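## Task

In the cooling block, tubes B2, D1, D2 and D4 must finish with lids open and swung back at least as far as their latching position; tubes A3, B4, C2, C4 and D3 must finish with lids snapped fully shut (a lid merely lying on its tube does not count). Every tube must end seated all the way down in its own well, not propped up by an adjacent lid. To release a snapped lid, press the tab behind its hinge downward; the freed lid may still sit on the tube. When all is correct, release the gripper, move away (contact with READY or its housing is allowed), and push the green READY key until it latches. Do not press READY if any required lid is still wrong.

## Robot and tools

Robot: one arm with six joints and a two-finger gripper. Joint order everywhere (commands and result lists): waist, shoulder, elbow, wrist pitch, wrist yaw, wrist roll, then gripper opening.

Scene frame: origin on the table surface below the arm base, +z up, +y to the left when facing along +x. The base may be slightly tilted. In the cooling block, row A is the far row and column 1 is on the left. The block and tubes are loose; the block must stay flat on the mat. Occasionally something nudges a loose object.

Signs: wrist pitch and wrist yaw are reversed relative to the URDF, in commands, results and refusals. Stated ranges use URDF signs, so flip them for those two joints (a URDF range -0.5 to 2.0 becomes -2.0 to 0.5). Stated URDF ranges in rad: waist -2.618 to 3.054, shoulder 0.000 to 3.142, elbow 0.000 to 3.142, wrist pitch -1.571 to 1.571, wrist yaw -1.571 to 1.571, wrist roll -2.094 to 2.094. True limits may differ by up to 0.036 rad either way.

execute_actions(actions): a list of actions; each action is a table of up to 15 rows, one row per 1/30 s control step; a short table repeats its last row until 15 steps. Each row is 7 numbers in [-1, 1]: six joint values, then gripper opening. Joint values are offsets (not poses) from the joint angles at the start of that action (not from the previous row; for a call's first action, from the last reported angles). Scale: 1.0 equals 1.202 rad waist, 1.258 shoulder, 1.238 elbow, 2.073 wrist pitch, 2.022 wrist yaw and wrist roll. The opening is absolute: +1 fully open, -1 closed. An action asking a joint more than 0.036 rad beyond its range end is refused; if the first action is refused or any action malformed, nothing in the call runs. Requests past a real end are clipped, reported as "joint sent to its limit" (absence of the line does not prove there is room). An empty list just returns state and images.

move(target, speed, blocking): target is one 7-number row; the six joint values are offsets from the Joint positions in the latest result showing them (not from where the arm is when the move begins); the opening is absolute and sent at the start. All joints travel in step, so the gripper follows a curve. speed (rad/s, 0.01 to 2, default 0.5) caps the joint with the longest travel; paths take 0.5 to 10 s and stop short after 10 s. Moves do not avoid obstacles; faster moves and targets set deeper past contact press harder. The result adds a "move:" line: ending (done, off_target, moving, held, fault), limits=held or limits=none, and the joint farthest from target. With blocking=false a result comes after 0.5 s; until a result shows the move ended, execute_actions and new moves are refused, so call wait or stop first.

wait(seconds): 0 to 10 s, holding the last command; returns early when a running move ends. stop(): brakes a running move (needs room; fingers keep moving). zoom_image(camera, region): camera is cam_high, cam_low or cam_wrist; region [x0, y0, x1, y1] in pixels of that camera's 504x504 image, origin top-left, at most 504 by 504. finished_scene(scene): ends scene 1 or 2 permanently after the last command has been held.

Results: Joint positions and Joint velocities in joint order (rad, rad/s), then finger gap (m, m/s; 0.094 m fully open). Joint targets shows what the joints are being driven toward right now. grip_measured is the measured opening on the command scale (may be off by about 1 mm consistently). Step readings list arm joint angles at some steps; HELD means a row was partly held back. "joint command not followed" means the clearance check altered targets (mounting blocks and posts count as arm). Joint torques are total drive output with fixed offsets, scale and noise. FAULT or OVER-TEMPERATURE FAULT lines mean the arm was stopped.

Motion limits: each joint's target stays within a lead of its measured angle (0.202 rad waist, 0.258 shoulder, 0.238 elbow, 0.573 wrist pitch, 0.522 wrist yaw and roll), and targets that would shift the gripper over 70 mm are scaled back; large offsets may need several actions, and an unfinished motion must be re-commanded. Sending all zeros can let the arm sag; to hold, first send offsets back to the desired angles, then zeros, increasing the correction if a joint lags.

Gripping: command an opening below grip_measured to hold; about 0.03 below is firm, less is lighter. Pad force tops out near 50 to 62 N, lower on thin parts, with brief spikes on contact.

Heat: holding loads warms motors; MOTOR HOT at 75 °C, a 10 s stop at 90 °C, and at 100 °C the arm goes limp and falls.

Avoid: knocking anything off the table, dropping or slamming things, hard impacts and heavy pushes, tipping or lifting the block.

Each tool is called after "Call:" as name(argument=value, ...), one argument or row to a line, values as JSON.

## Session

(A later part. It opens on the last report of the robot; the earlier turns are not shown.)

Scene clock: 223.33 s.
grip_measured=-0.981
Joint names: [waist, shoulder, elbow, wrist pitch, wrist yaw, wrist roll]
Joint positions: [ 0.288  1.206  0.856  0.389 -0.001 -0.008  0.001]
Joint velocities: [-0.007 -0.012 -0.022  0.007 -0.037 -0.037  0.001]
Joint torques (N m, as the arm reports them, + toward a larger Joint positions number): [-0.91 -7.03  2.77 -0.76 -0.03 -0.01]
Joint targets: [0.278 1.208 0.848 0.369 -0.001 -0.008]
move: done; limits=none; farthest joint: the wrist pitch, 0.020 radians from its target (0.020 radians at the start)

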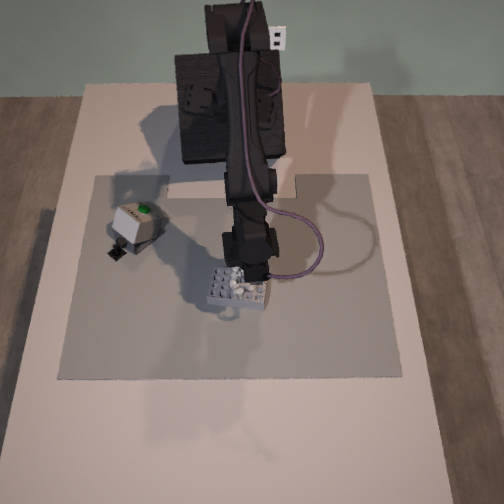

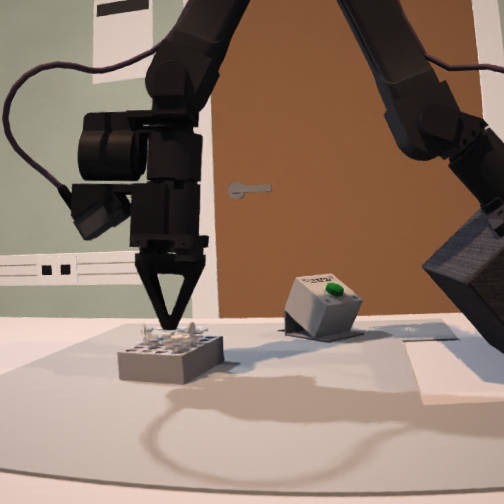

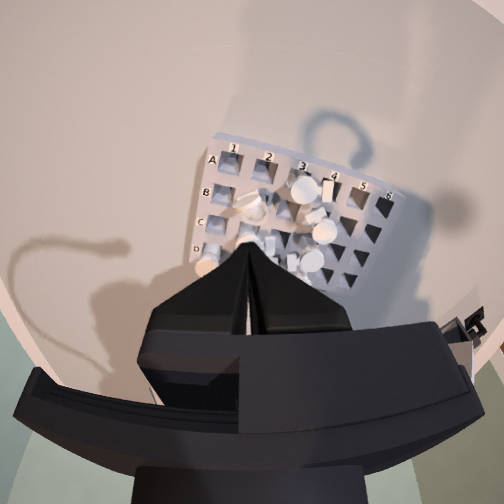

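Call:
move(
  target=[-0.0083, 0.0130, -0.0065, -0.0183, 0.0, 0.0, -1],
  speed=0.03,
)

Call:
zoom_image(
  camera="cam_low",
  region=[110, 290, 230, 370],
)

Scene clock: 228.83 s.
grip_measured=-0.981
Joint names: [waist, shoulder, elbow, wrist pitch, wrist yaw, wrist roll]
Joint positions: [ 0.288  1.217  0.856  0.378 -0.001 -0.008  0.001]
Joint velocities: [ 0.002 -0.002 -0.027  0.037  0.081  0.022 -0.001]
Joint torques (N m, as the arm reports them, + toward a larger Joint positions number): [-0.88 -6.75  2.72 -0.83 -0.03 -0.01]
Joint targets: [0.278 1.222 0.848 0.351 -0.001 -0.008]
move: off_target; limits=none; farthest joint: the wrist pitch, 0.027 radians from its target (0.038 radians at the start)

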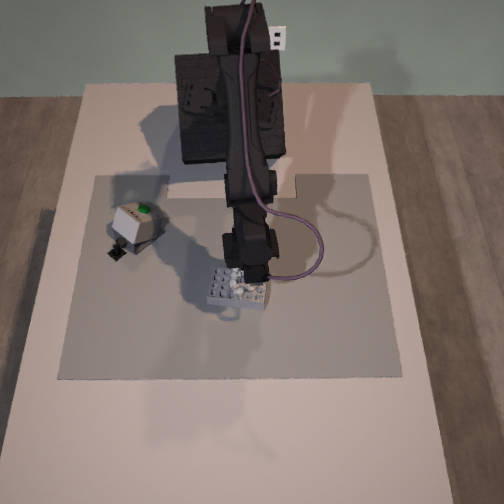

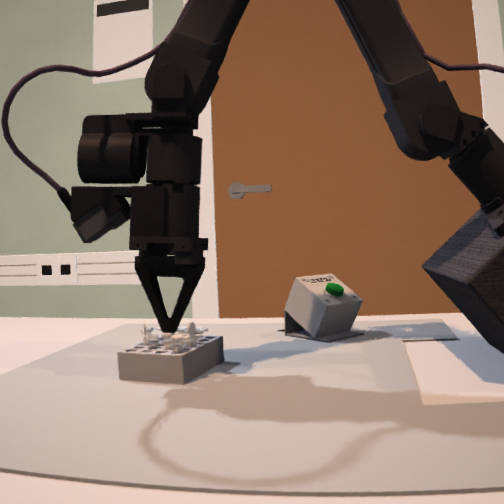

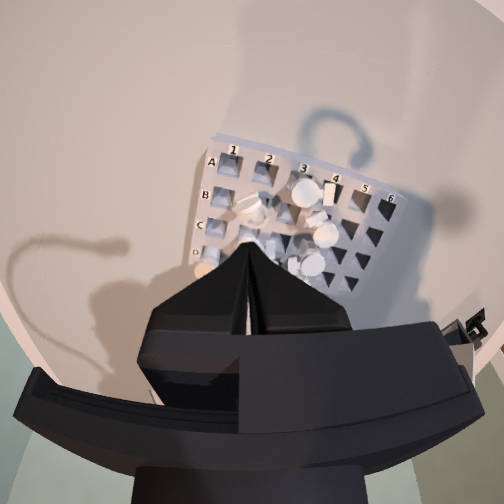

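Region (110, 290, 230, 370) of cam_low's 504x504 image, scaled by 4.200, with more detail than that image has.

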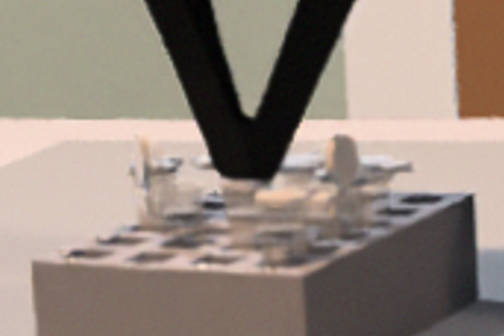

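Call:
move(
  target=[-0.0083, 0.0320, -0.0065, -0.0080, 0.0, 0.0, -1],
  speed=0.02,
)

Call:
zoom_image(
  camera="cam_low",
  region=[110, 290, 230, 370],
)

Scene clock: 233.30 s.
grip_measured=-0.981
Joint names: [waist, shoulder, elbow, wrist pitch, wrist yaw, wrist roll]
Joint positions: [ 0.288  1.221  0.856  0.379 -0.001 -0.008  0.001]
Joint velocities: [-0.017 -0.012 -0.007  0.022 -0.022 -0.139  0.   ]
Joint torques (N m, as the arm reports them, + toward a larger Joint positions number): [-0.88 -4.22  2.7  -0.73 -0.03 -0.01]
Joint targets: [0.278 1.257 0.848 0.362 -0.001 -0.008]
move: off_target; limits=none; farthest joint: the shoulder, 0.036 radians from its target (0.040 radians at the start)

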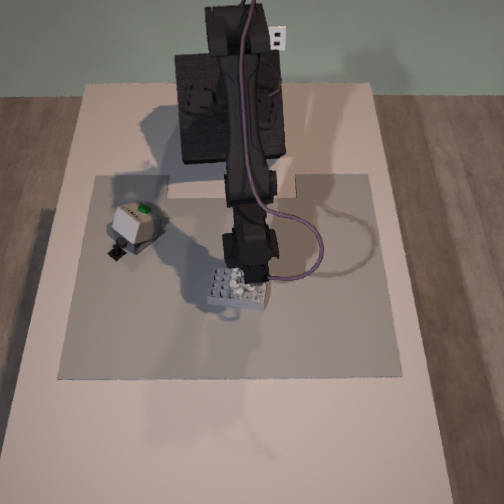

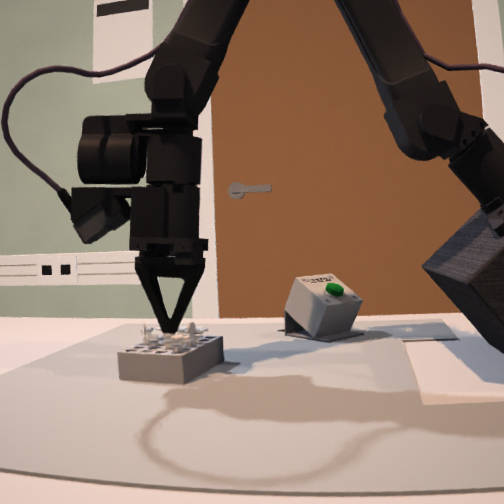

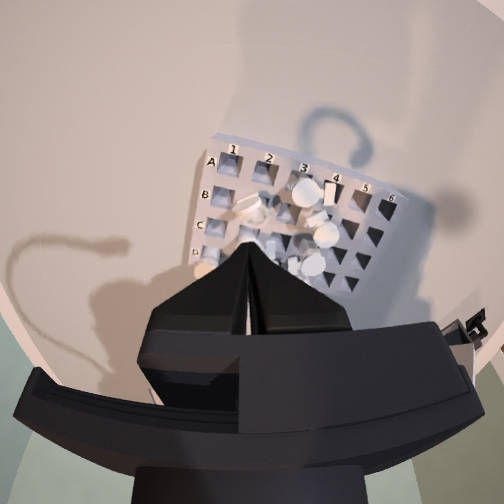

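Region (110, 290, 230, 370) of cam_low's 504x504 image, scaled by 4.200, with more detail than that image has.

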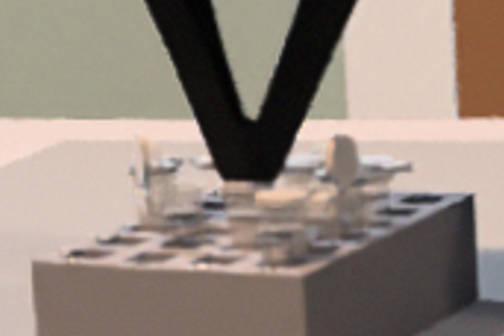

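Call:
move(
  target=[-0.0083, -0.0430, -0.0065, -0.0080, 0.0, 0.0, -1],
  speed=0.08,
)

Call:
move(
  target=[-0.0416, -0.0150, -0.0065, 0.0470, 0.0, 0.0, -1],
  speed=0.1,
)

Call:
zoom_image(
  camera="cam_low",
  region=[110, 290, 230, 370],
)

Call:
zoom_image(
  camera="cam_wrist",
  region=[140, 130, 360, 300],
)

Scene clock: 241.17 s.
grip_measured=-0.981
Joint names: [waist, shoulder, elbow, wrist pitch, wrist yaw, wrist roll]
Joint positions: [ 0.288  1.194  0.856  0.381 -0.001 -0.008  0.001]
Joint velocities: [-0.012  0.002  0.007  0.007 -0.022  0.037 -0.   ]
Joint torques (N m, as the arm reports them, + toward a larger Joint positions number): [-0.87 -9.42  2.75 -0.77 -0.03 -0.01]
Joint targets: [0.278 1.167 0.848 0.362 -0.001 -0.008]
move: off_target; limits=none; farthest joint: the shoulder, 0.027 radians from its target (0.054 radians at the start)

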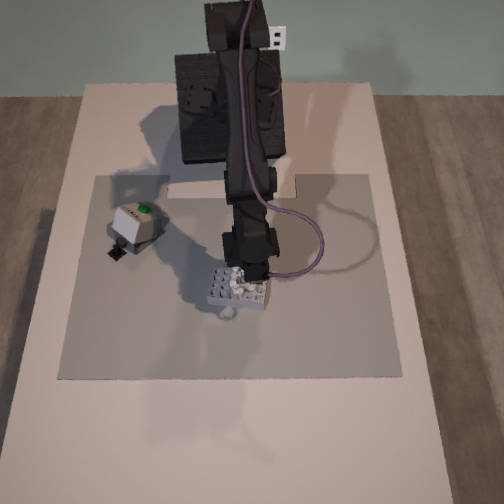

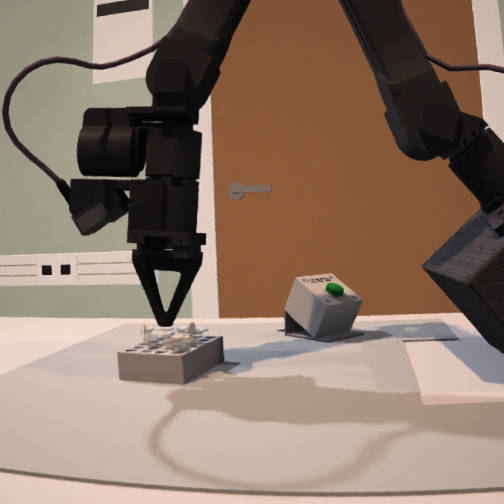

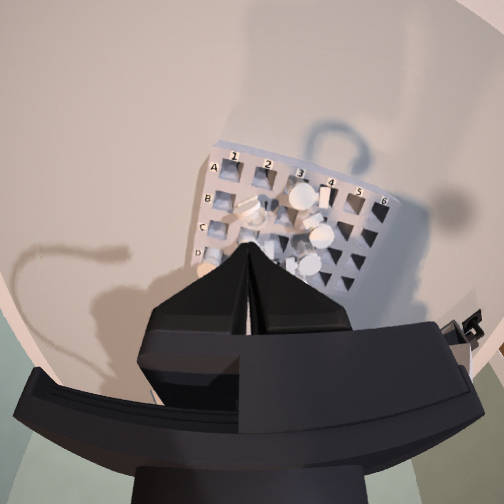

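Scene clock: 242.60 s.
grip_measured=-0.981
Joint names: [waist, shoulder, elbow, wrist pitch, wrist yaw, wrist roll]
Joint positions: [ 0.249  1.194  0.856  0.471 -0.001 -0.008  0.001]
Joint velocities: [ 0.002 -0.007  0.007 -0.022 -0.007 -0.066 -0.001]
Joint torques (N m, as the arm reports them, + toward a larger Joint positions number): [-1.11 -8.62  2.68 -0.42 -0.03 -0.01]
Joint targets: [0.238 1.175 0.848 0.479 -0.001 -0.008]
move: done; limits=none; farthest joint: the shoulder, 0.019 radians from its target (0.019 radians at the start)

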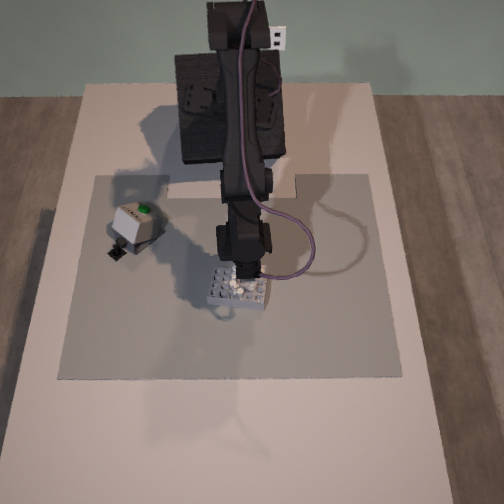

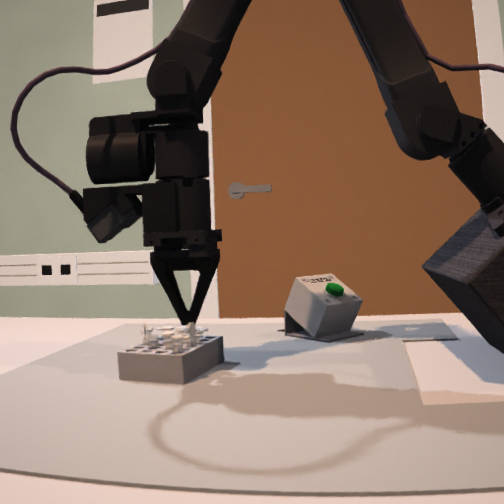

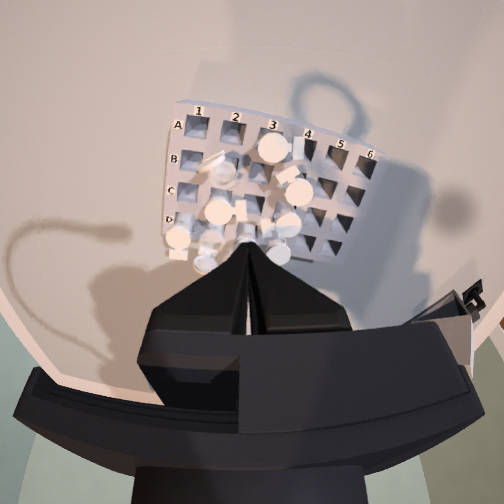

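Region (110, 290, 230, 370) of cam_low's 504x504 image, scaled by 4.200, with more detail than that image has.

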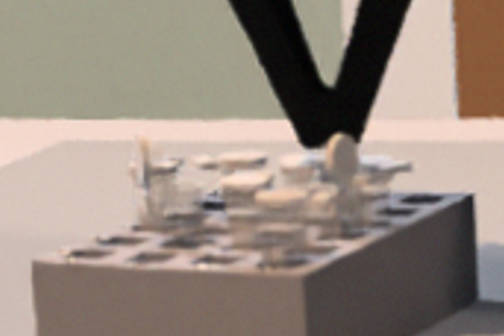

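Region (140, 130, 360, 300) of cam_wrist's 504x504 image, scaled by 2.291, with more detail than that image has; it fills the top 389 rows of this view, and the rest is white.

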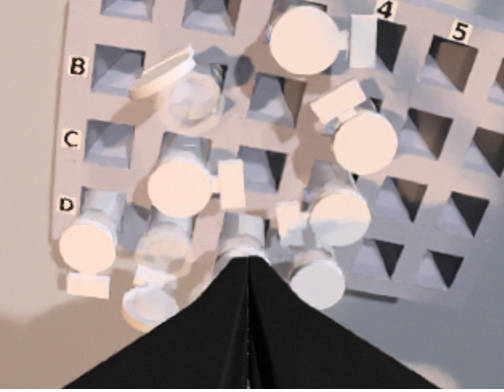

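Call:
move(
  target=[-0.0092, 0.0220, -0.0065, -0.0030, 0.0, 0.0, -1],
  speed=0.03,
)

Call:
zoom_image(
  camera="cam_wrist",
  region=[140, 130, 360, 300],
)

Scene clock: 247.07 s.
grip_measured=-0.981
Joint names: [waist, shoulder, elbow, wrist pitch, wrist yaw, wrist roll]
Joint positions: [ 0.249  1.216  0.856  0.472 -0.001 -0.008  0.001]
Joint velocities: [-0.002  0.007 -0.027 -0.051 -0.051  0.066 -0.001]
Joint torques (N m, as the arm reports them, + toward a larger Joint positions number): [-1.07 -6.64  2.63 -0.5  -0.05 -0.01]
Joint targets: [0.238 1.222 0.848 0.465 -0.001 -0.008]
move: done; limits=none; farthest joint: the waist, 0.011 radians from its target (0.011 radians at the start)

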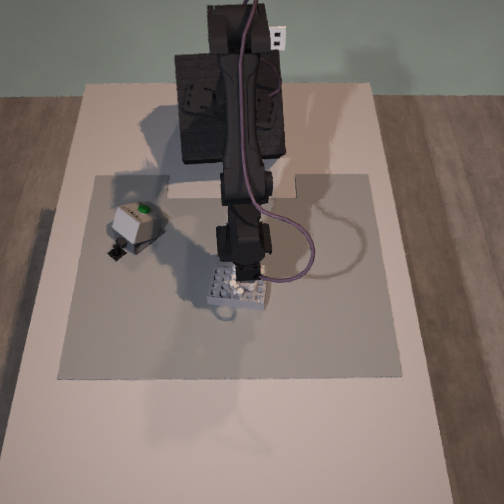

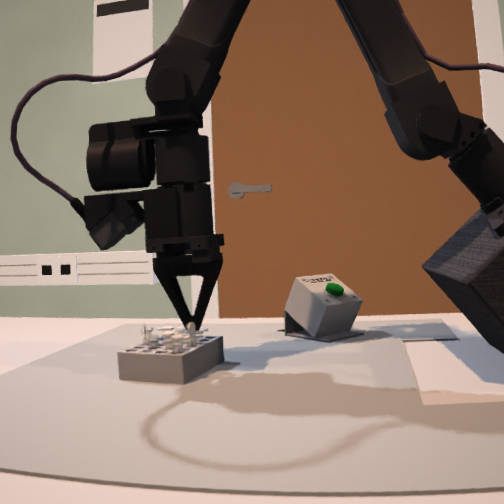

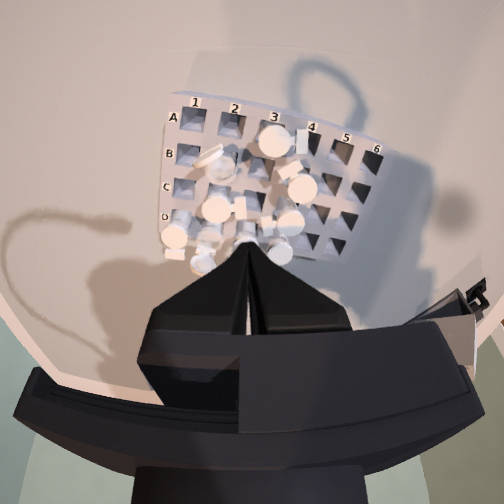

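Region (140, 130, 360, 300) of cam_wrist's 504x504 image, scaled by 2.291, with more detail than that image has; it fills the top 389 rows of this view, and the rest is white.

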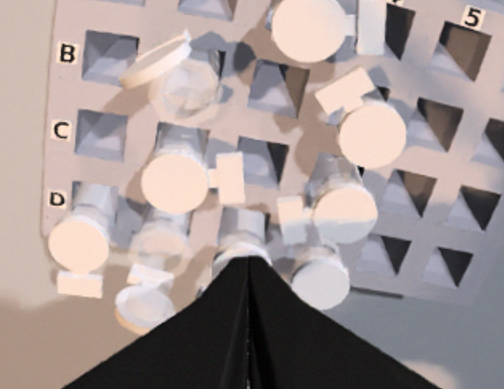

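Call:
move(
  target=[-0.0092, 0.0330, -0.0065, -0.0034, 0.0, 0.0, -1],
  speed=0.02,
)

Call:
zoom_image(
  camera="cam_wrist",
  region=[140, 130, 360, 300],
)

Scene clock: 253.70 s.
grip_measured=-0.981
Joint names: [waist, shoulder, elbow, wrist pitch, wrist yaw, wrist roll]
Joint positions: [ 0.249  1.22   0.856  0.47  -0.001 -0.008  0.001]
Joint velocities: [-0.012 -0.007 -0.007 -0.007  0.037 -0.081  0.   ]
Joint torques (N m, as the arm reports them, + toward a larger Joint positions number): [-1.09 -3.96  2.58 -0.49 -0.04 -0.01]
Joint targets: [0.238 1.258 0.848 0.464 -0.001 -0.008]
move: off_target; limits=none; farthest joint: the shoulder, 0.037 radians from its target (0.041 radians at the start)

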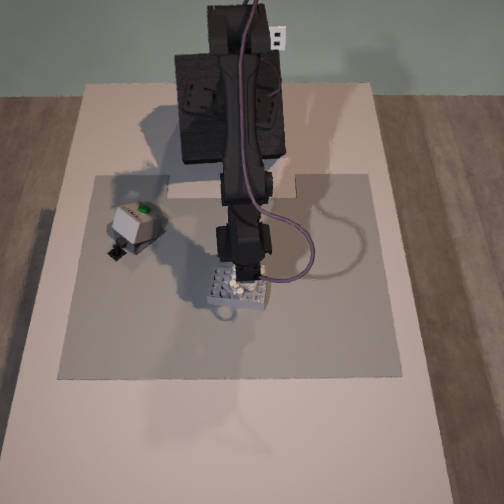

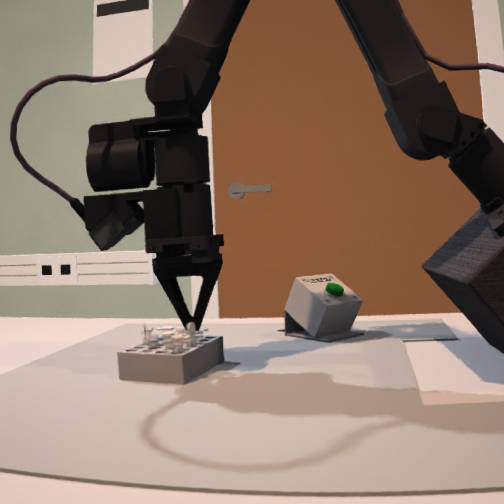

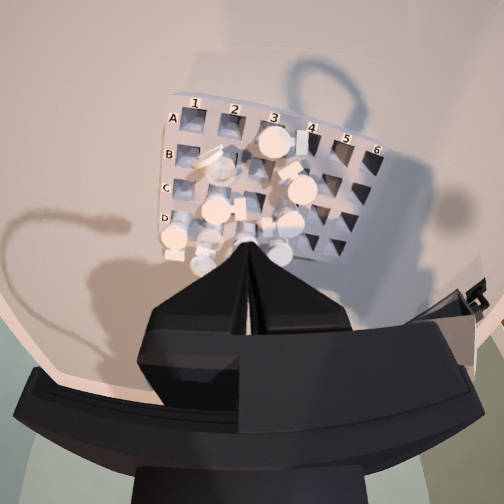

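Region (140, 130, 360, 300) of cam_wrist's 504x504 image, scaled by 2.291, with more detail than that image has; it fills the top 389 rows of this view, and the rest is white.

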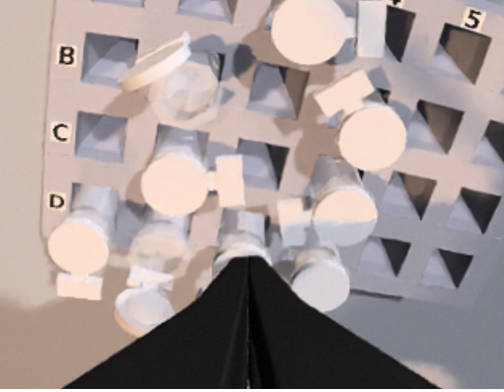

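Call:
move(
  target=[-0.0092, -0.0700, -0.0065, -0.0030, 0.0, 0.0, -1],
  speed=0.1,
)

Call:
move(
  target=[-0.0092, -0.0770, -0.1070, -0.0350, 0.0, 0.0, -1],
  speed=0.12,
)

Call:
zoom_image(
  camera="cam_low",
  region=[120, 280, 255, 370],
)

Call:
zoom_image(
  camera="cam_wrist",
  region=[140, 110, 360, 280],
)

Scene clock: 265.63 s.
grip_measured=-0.981
Joint names: [waist, shoulder, elbow, wrist pitch, wrist yaw, wrist roll]
Joint positions: [ 0.249  1.158  0.856  0.47  -0.001 -0.008  0.001]
Joint velocities: [-0.007  0.002 -0.002  0.007  0.022  0.037  0.   ]
Joint torques (N m, as the arm reports them, + toward a larger Joint positions number): [-1.08 -9.27  2.8  -0.57 -0.04 -0.01]
Joint targets: [0.238 1.132 0.848 0.464 -0.001 -0.008]
move: off_target; limits=none; farthest joint: the shoulder, 0.027 radians from its target (0.088 radians at the start)

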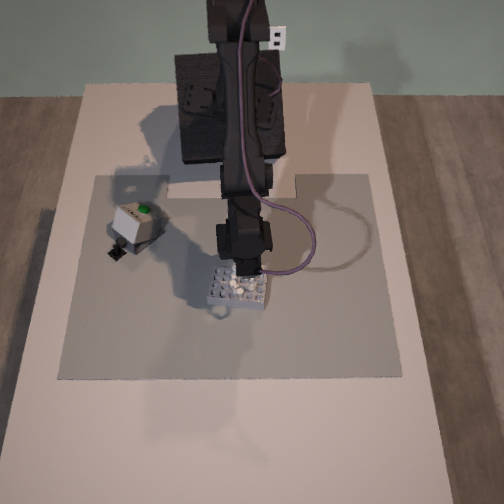

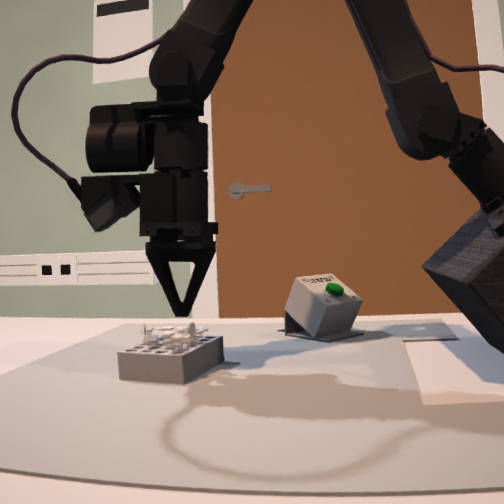

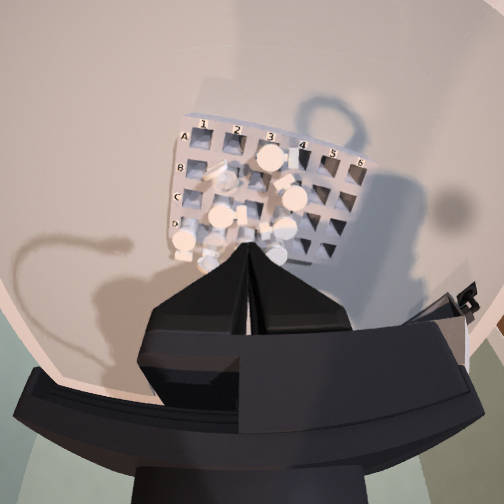

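Scene clock: 267.23 s.
grip_measured=-0.981
Joint names: [waist, shoulder, elbow, wrist pitch, wrist yaw, wrist roll]
Joint positions: [ 0.249  1.088  0.732  0.418 -0.001 -0.008  0.001]
Joint velocities: [ 0.002  0.002  0.002  0.007 -0.066 -0.051  0.001]
Joint torques (N m, as the arm reports them, + toward a larger Joint positions number): [-1.07 -8.4   2.63 -0.69 -0.04 -0.01]
Joint targets: [0.238 1.061 0.724 0.398 -0.001 -0.008]
move: off_target; limits=none; farthest joint: the shoulder, 0.027 radians from its target (0.097 radians at the start)

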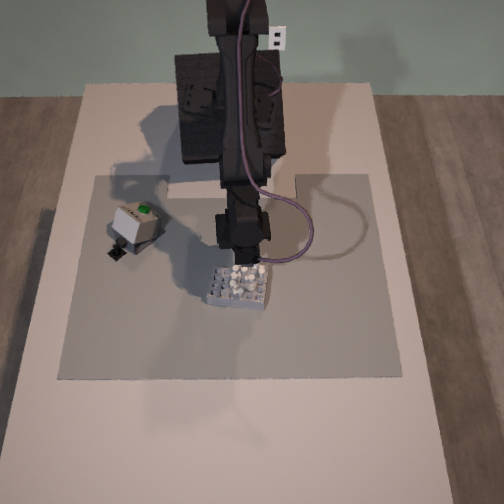

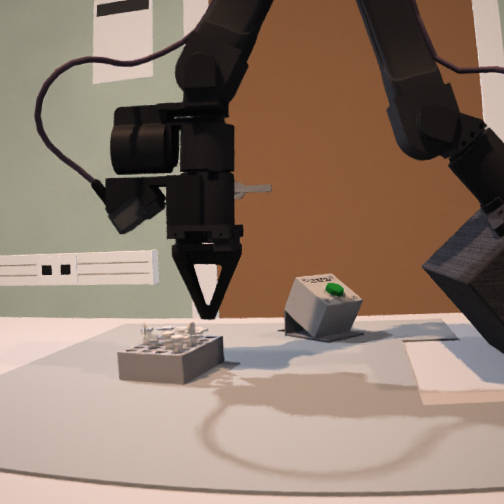

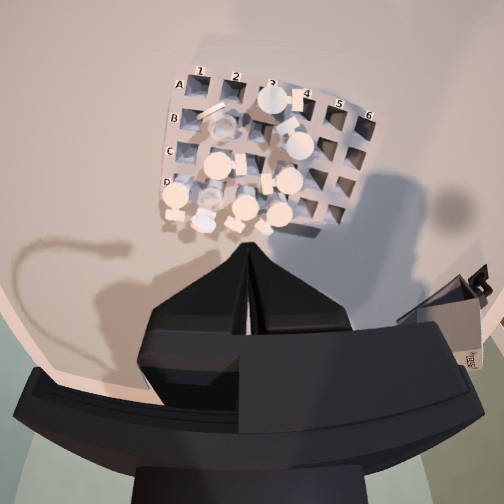

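Region (120, 280, 255, 370) of cam_low's 504x504 image, scaled by 3.733, with more detail than that image has.

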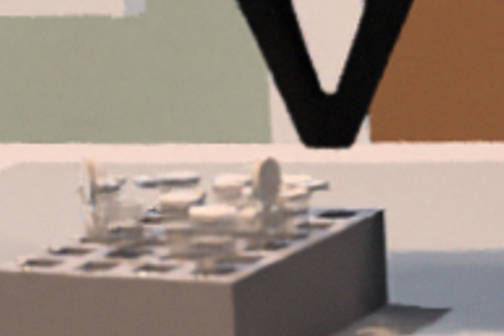

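Region (140, 110, 360, 280) of cam_wrist's 504x504 image, scaled by 2.291, with more detail than that image has; it fills the top 389 rows of this view, and the rest is white.

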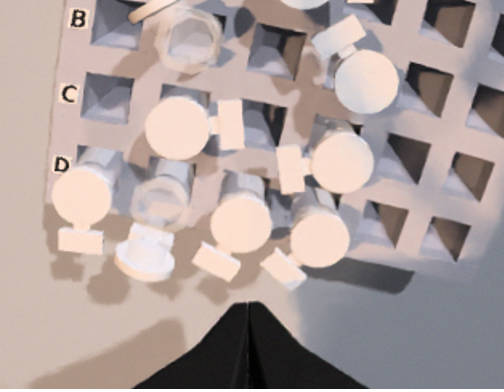

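Call:
move(
  target=[-0.0325, -0.0150, -0.0065, -0.0250, 0.0, 0.0, -1],
  speed=0.08,
)

Call:
zoom_image(
  camera="cam_wrist",
  region=[170, 150, 330, 270],
)

Scene clock: 282.63 s.
grip_measured=-0.981
Joint names: [waist, shoulder, elbow, wrist pitch, wrist yaw, wrist roll]
Joint positions: [ 0.221  1.088  0.732  0.387 -0.001 -0.008  0.001]
Joint velocities: [-0.002 -0.002 -0.012 -0.007 -0.007  0.007 -0.   ]
Joint torques (N m, as the arm reports them, + toward a larger Joint positions number): [-1.15 -7.77  2.71 -0.76 -0.05 -0.01]
Joint targets: [0.210 1.069 0.724 0.367 -0.001 -0.008]
move: off_target; limits=none; farthest joint: the wrist pitch, 0.021 radians from its target (0.052 radians at the start)

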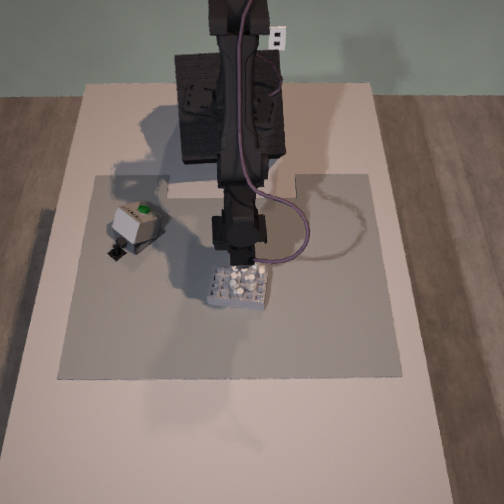

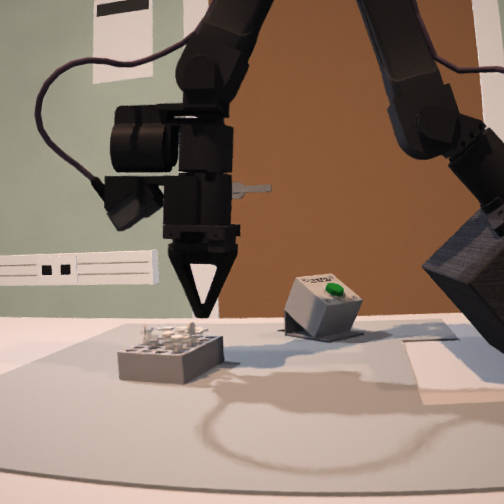

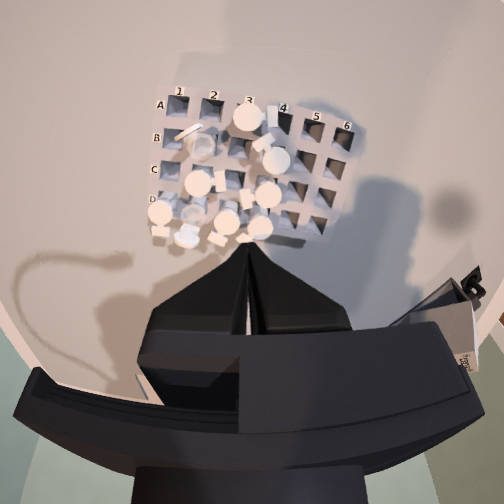

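Region (170, 150, 330, 270) of cam_wrist's 504x504 image, scaled by 3.150, with more detail than that image has; it fills the top 378 rows of this view, and the rest is white.

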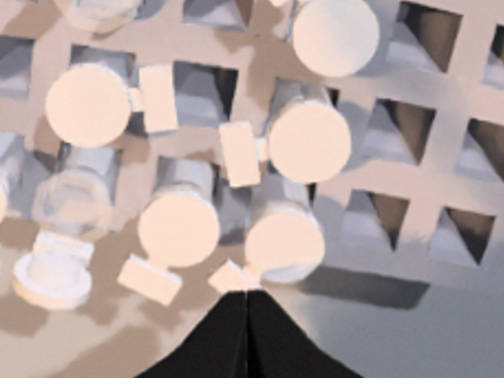

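Good alignment. Descend partway with the shoulder.

Call:
move(
  target=[-0.0092, 0.0350, -0.0065, -0.0097, 0.0, 0.0, -1],
  speed=0.05,
)

Call:
zoom_image(
  camera="cam_wrist",
  region=[170, 150, 330, 270],
)

Call:
zoom_image(
  camera="cam_low",
  region=[120, 280, 255, 370],
)

Scene clock: 287.10 s.
grip_measured=-0.981
Joint names: [waist, shoulder, elbow, wrist pitch, wrist yaw, wrist roll]
Joint positions: [ 0.221  1.129  0.732  0.387 -0.001 -0.008  0.001]
Joint velocities: [ 0.007 -0.012  0.007 -0.022 -0.022  0.022  0.   ]
Joint torques (N m, as the arm reports them, + toward a larger Joint positions number): [-1.15 -6.06  2.52 -0.68 -0.05 -0.01]
Joint targets: [0.210 1.132 0.724 0.367 -0.001 -0.008]
move: done; limits=none; farthest joint: the wrist pitch, 0.020 radians from its target (0.020 radians at the start)

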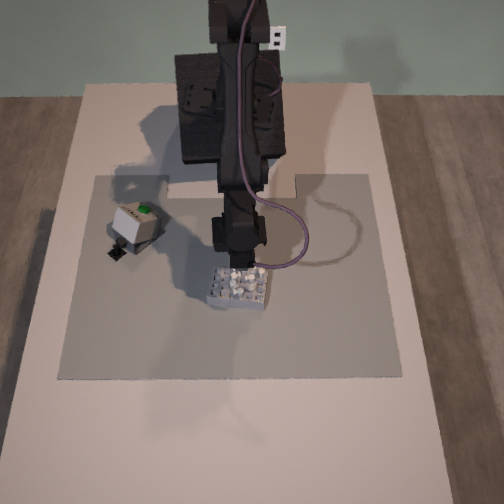

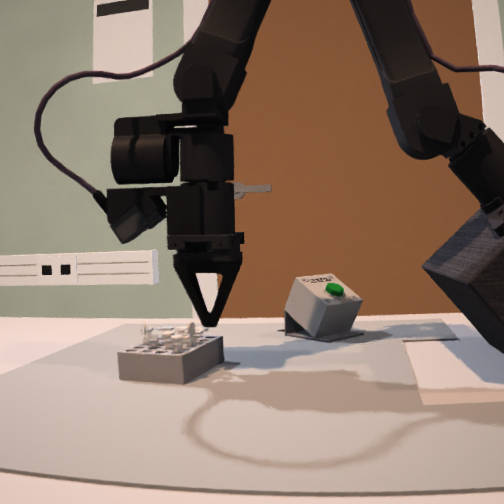

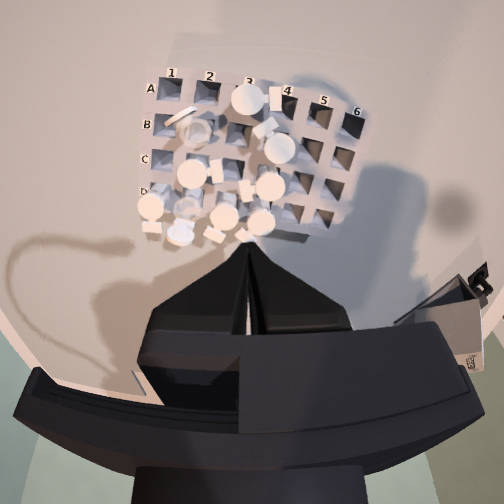

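Region (170, 150, 330, 270) of cam_wrist's 504x504 image, scaled by 3.150, with more detail than that image has; it fills the top 378 rows of this view, and the rest is white.

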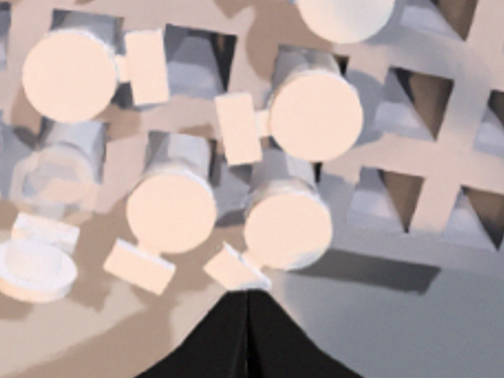

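Region (120, 280, 255, 370) of cam_low's 504x504 image, scaled by 3.733, with more detail than that image has.

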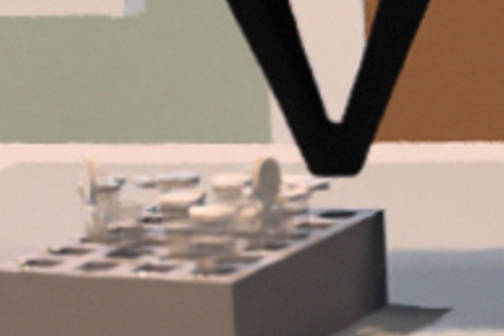

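Call:
move(
  target=[-0.0092, 0.0135, -0.0065, -0.0164, 0.0, 0.0, -1],
  speed=0.03,
)

Call:
zoom_image(
  camera="cam_wrist",
  region=[170, 150, 330, 270],
)

Call:
zoom_image(
  camera="cam_low",
  region=[120, 280, 255, 370],
)

Scene clock: 293.23 s.
grip_measured=-0.981
Joint names: [waist, shoulder, elbow, wrist pitch, wrist yaw, wrist roll]
Joint positions: [ 0.221  1.14   0.732  0.381 -0.001 -0.008  0.001]
Joint velocities: [ 0.002 -0.007 -0.007  0.022  0.007 -0.051  0.   ]
Joint torques (N m, as the arm reports them, + toward a larger Joint positions number): [-1.17 -5.76  2.48 -0.77 -0.05 -0.01]
Joint targets: [0.210 1.147 0.724 0.353 -0.001 -0.008]
move: off_target; limits=none; farthest joint: the wrist pitch, 0.028 radians from its target (0.034 radians at the start)

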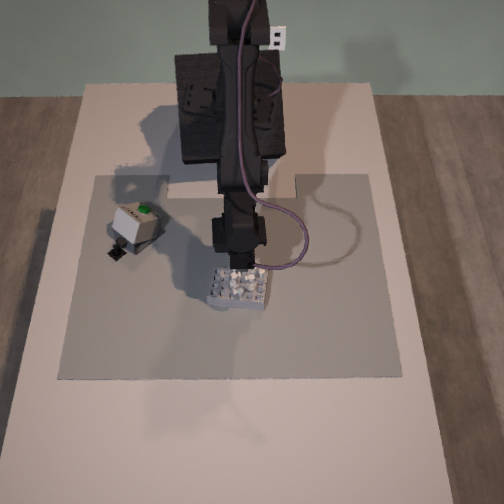

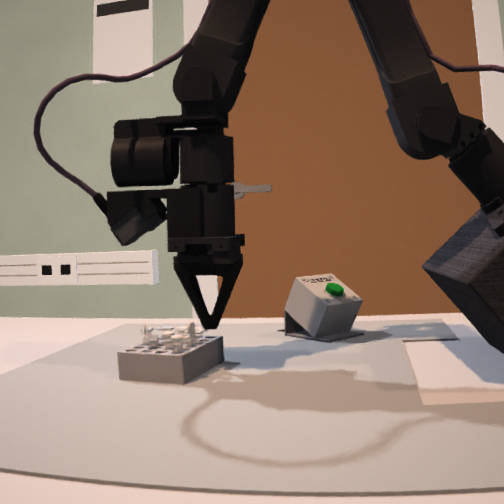

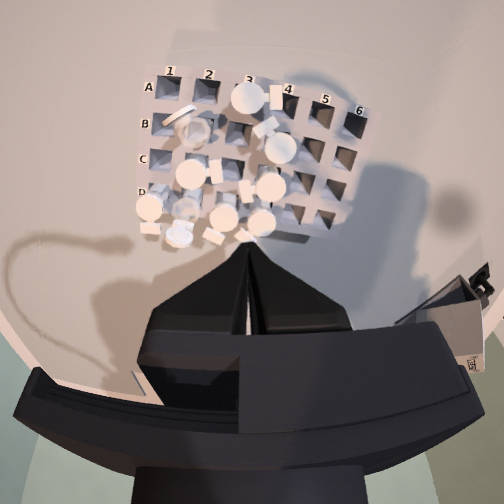

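Region (170, 150, 330, 270) of cam_wrist's 504x504 image, scaled by 3.150, with more detail than that image has; it fills the top 378 rows of this view, and the rest is white.

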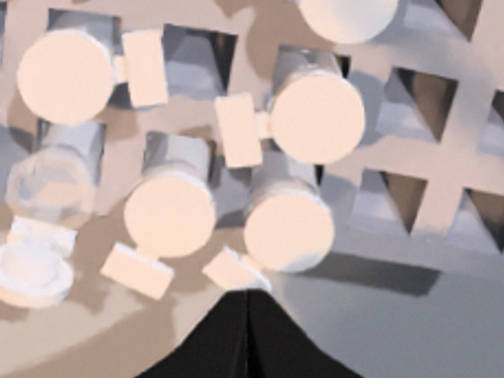

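Region (120, 280, 255, 370) of cam_low's 504x504 image, scaled by 3.733, with more detail than that image has.

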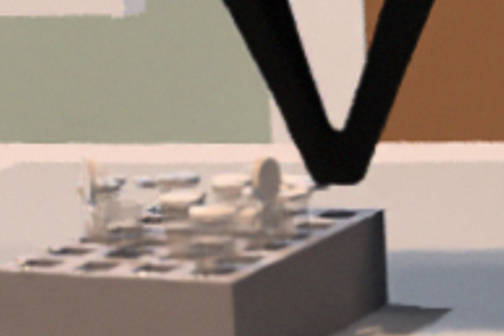

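Call:
move(
  target=[-0.0092, -0.0255, -0.0065, -0.0140, 0.0, 0.0, -1],
  speed=0.03,
)

Call:
zoom_image(
  camera="cam_wrist",
  region=[170, 150, 330, 270],
)

Scene clock: 298.63 s.
grip_measured=-0.981
Joint names: [waist, shoulder, elbow, wrist pitch, wrist yaw, wrist roll]
Joint positions: [ 0.221  1.134  0.732  0.372 -0.001 -0.008  0.001]
Joint velocities: [-0.022  0.017 -0.017 -0.022 -0.081 -0.022 -0.   ]
Joint torques (N m, as the arm reports them, + toward a larger Joint positions number): [-1.16 -8.53  2.5  -0.68 -0.05 -0.01]
Joint targets: [0.210 1.107 0.724 0.352 -0.001 -0.008]
move: off_target; limits=none; farthest joint: the shoulder, 0.026 radians from its target (0.032 radians at the start)

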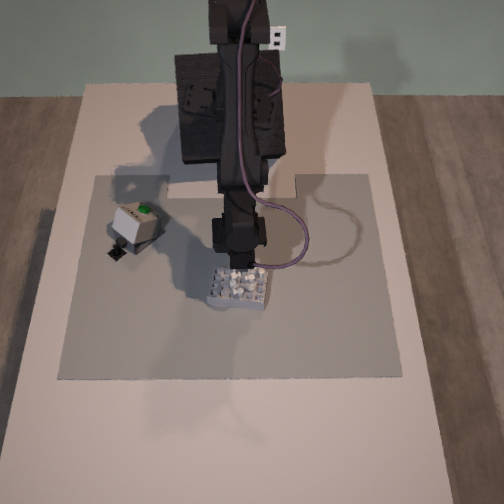

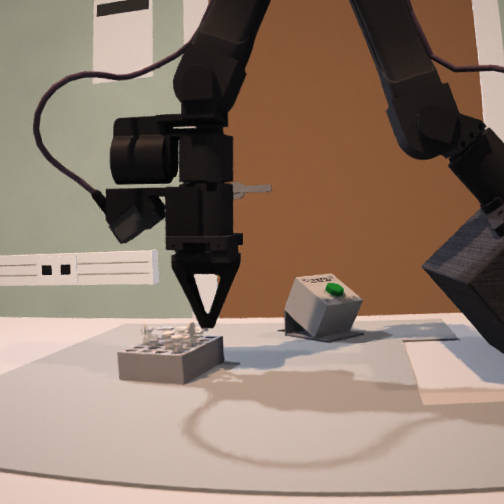

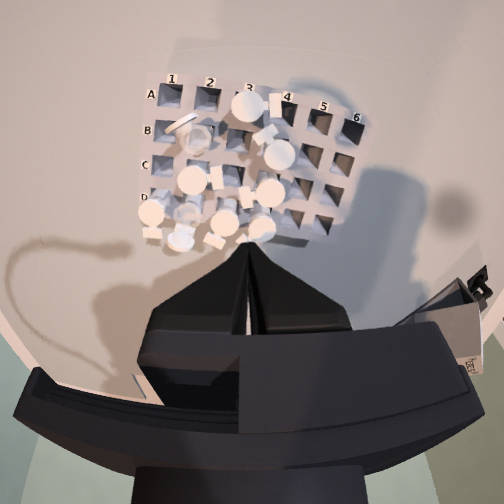

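Region (170, 150, 330, 270) of cam_wrist's 504x504 image, scaled by 3.150, with more detail than that image has; it fills the top 378 rows of this view, and the rest is white.

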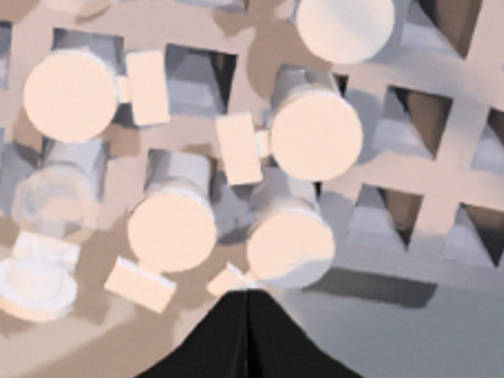

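Call:
move(
  target=[-0.0092, 0.0190, -0.0065, -0.0097, 0.0, 0.0, -1],
  speed=0.02,
)

Call:
zoom_image(
  camera="cam_wrist",
  region=[170, 150, 330, 270],
)

Call:
zoom_image(
  camera="cam_low",
  region=[120, 280, 255, 370],
)

Scene clock: 304.03 s.
grip_measured=-0.981
Joint names: [waist, shoulder, elbow, wrist pitch, wrist yaw, wrist roll]
Joint positions: [ 0.221  1.141  0.732  0.372 -0.001 -0.008  0.001]
Joint velocities: [ 0.002  0.007 -0.002  0.022  0.037  0.051  0.   ]
Joint torques (N m, as the arm reports them, + toward a larger Joint positions number): [-1.14 -4.97  2.49 -0.7  -0.05 -0.01]
Joint targets: [0.210 1.158 0.724 0.352 -0.002 -0.008]
move: done; limits=none; farthest joint: the wrist pitch, 0.020 radians from its target (0.020 radians at the start)

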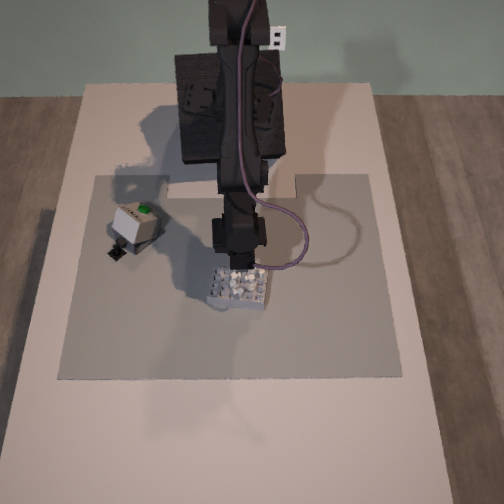

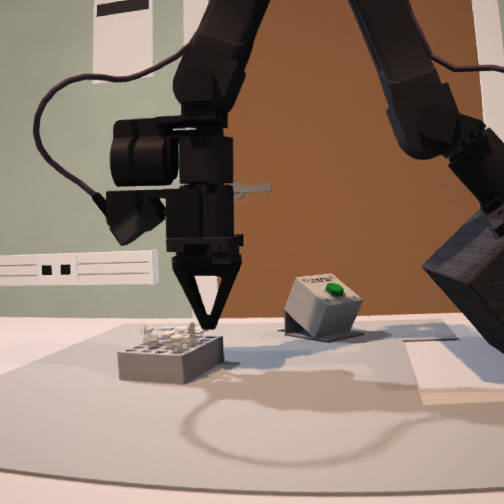

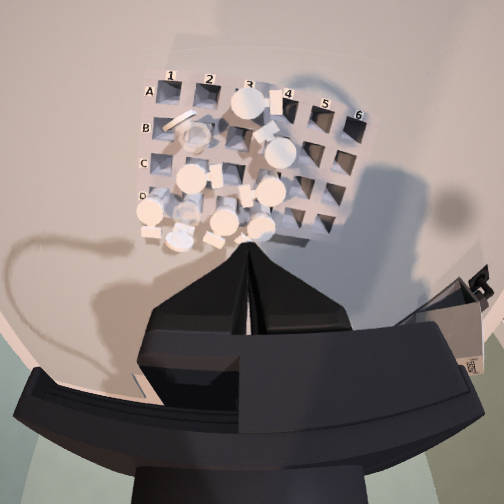

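Region (170, 150, 330, 270) of cam_wrist's 504x504 image, scaled by 3.150, with more detail than that image has; it fills the top 378 rows of this view, and the rest is white.

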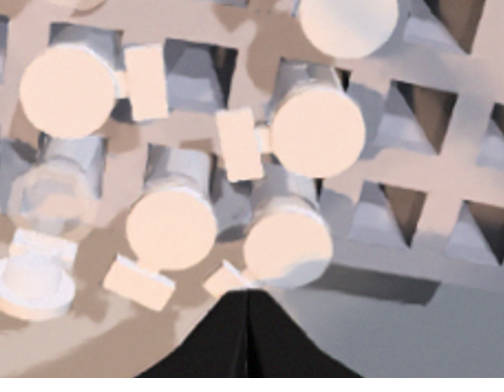

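Region (120, 280, 255, 370) of cam_low's 504x504 image, scaled by 3.733, with more detail than that image has.

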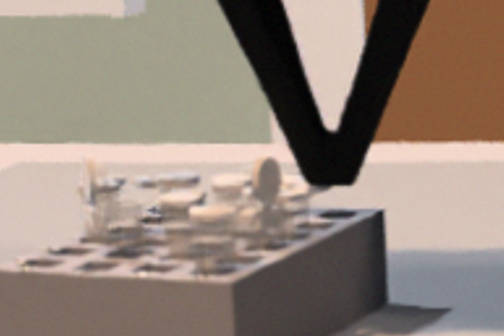

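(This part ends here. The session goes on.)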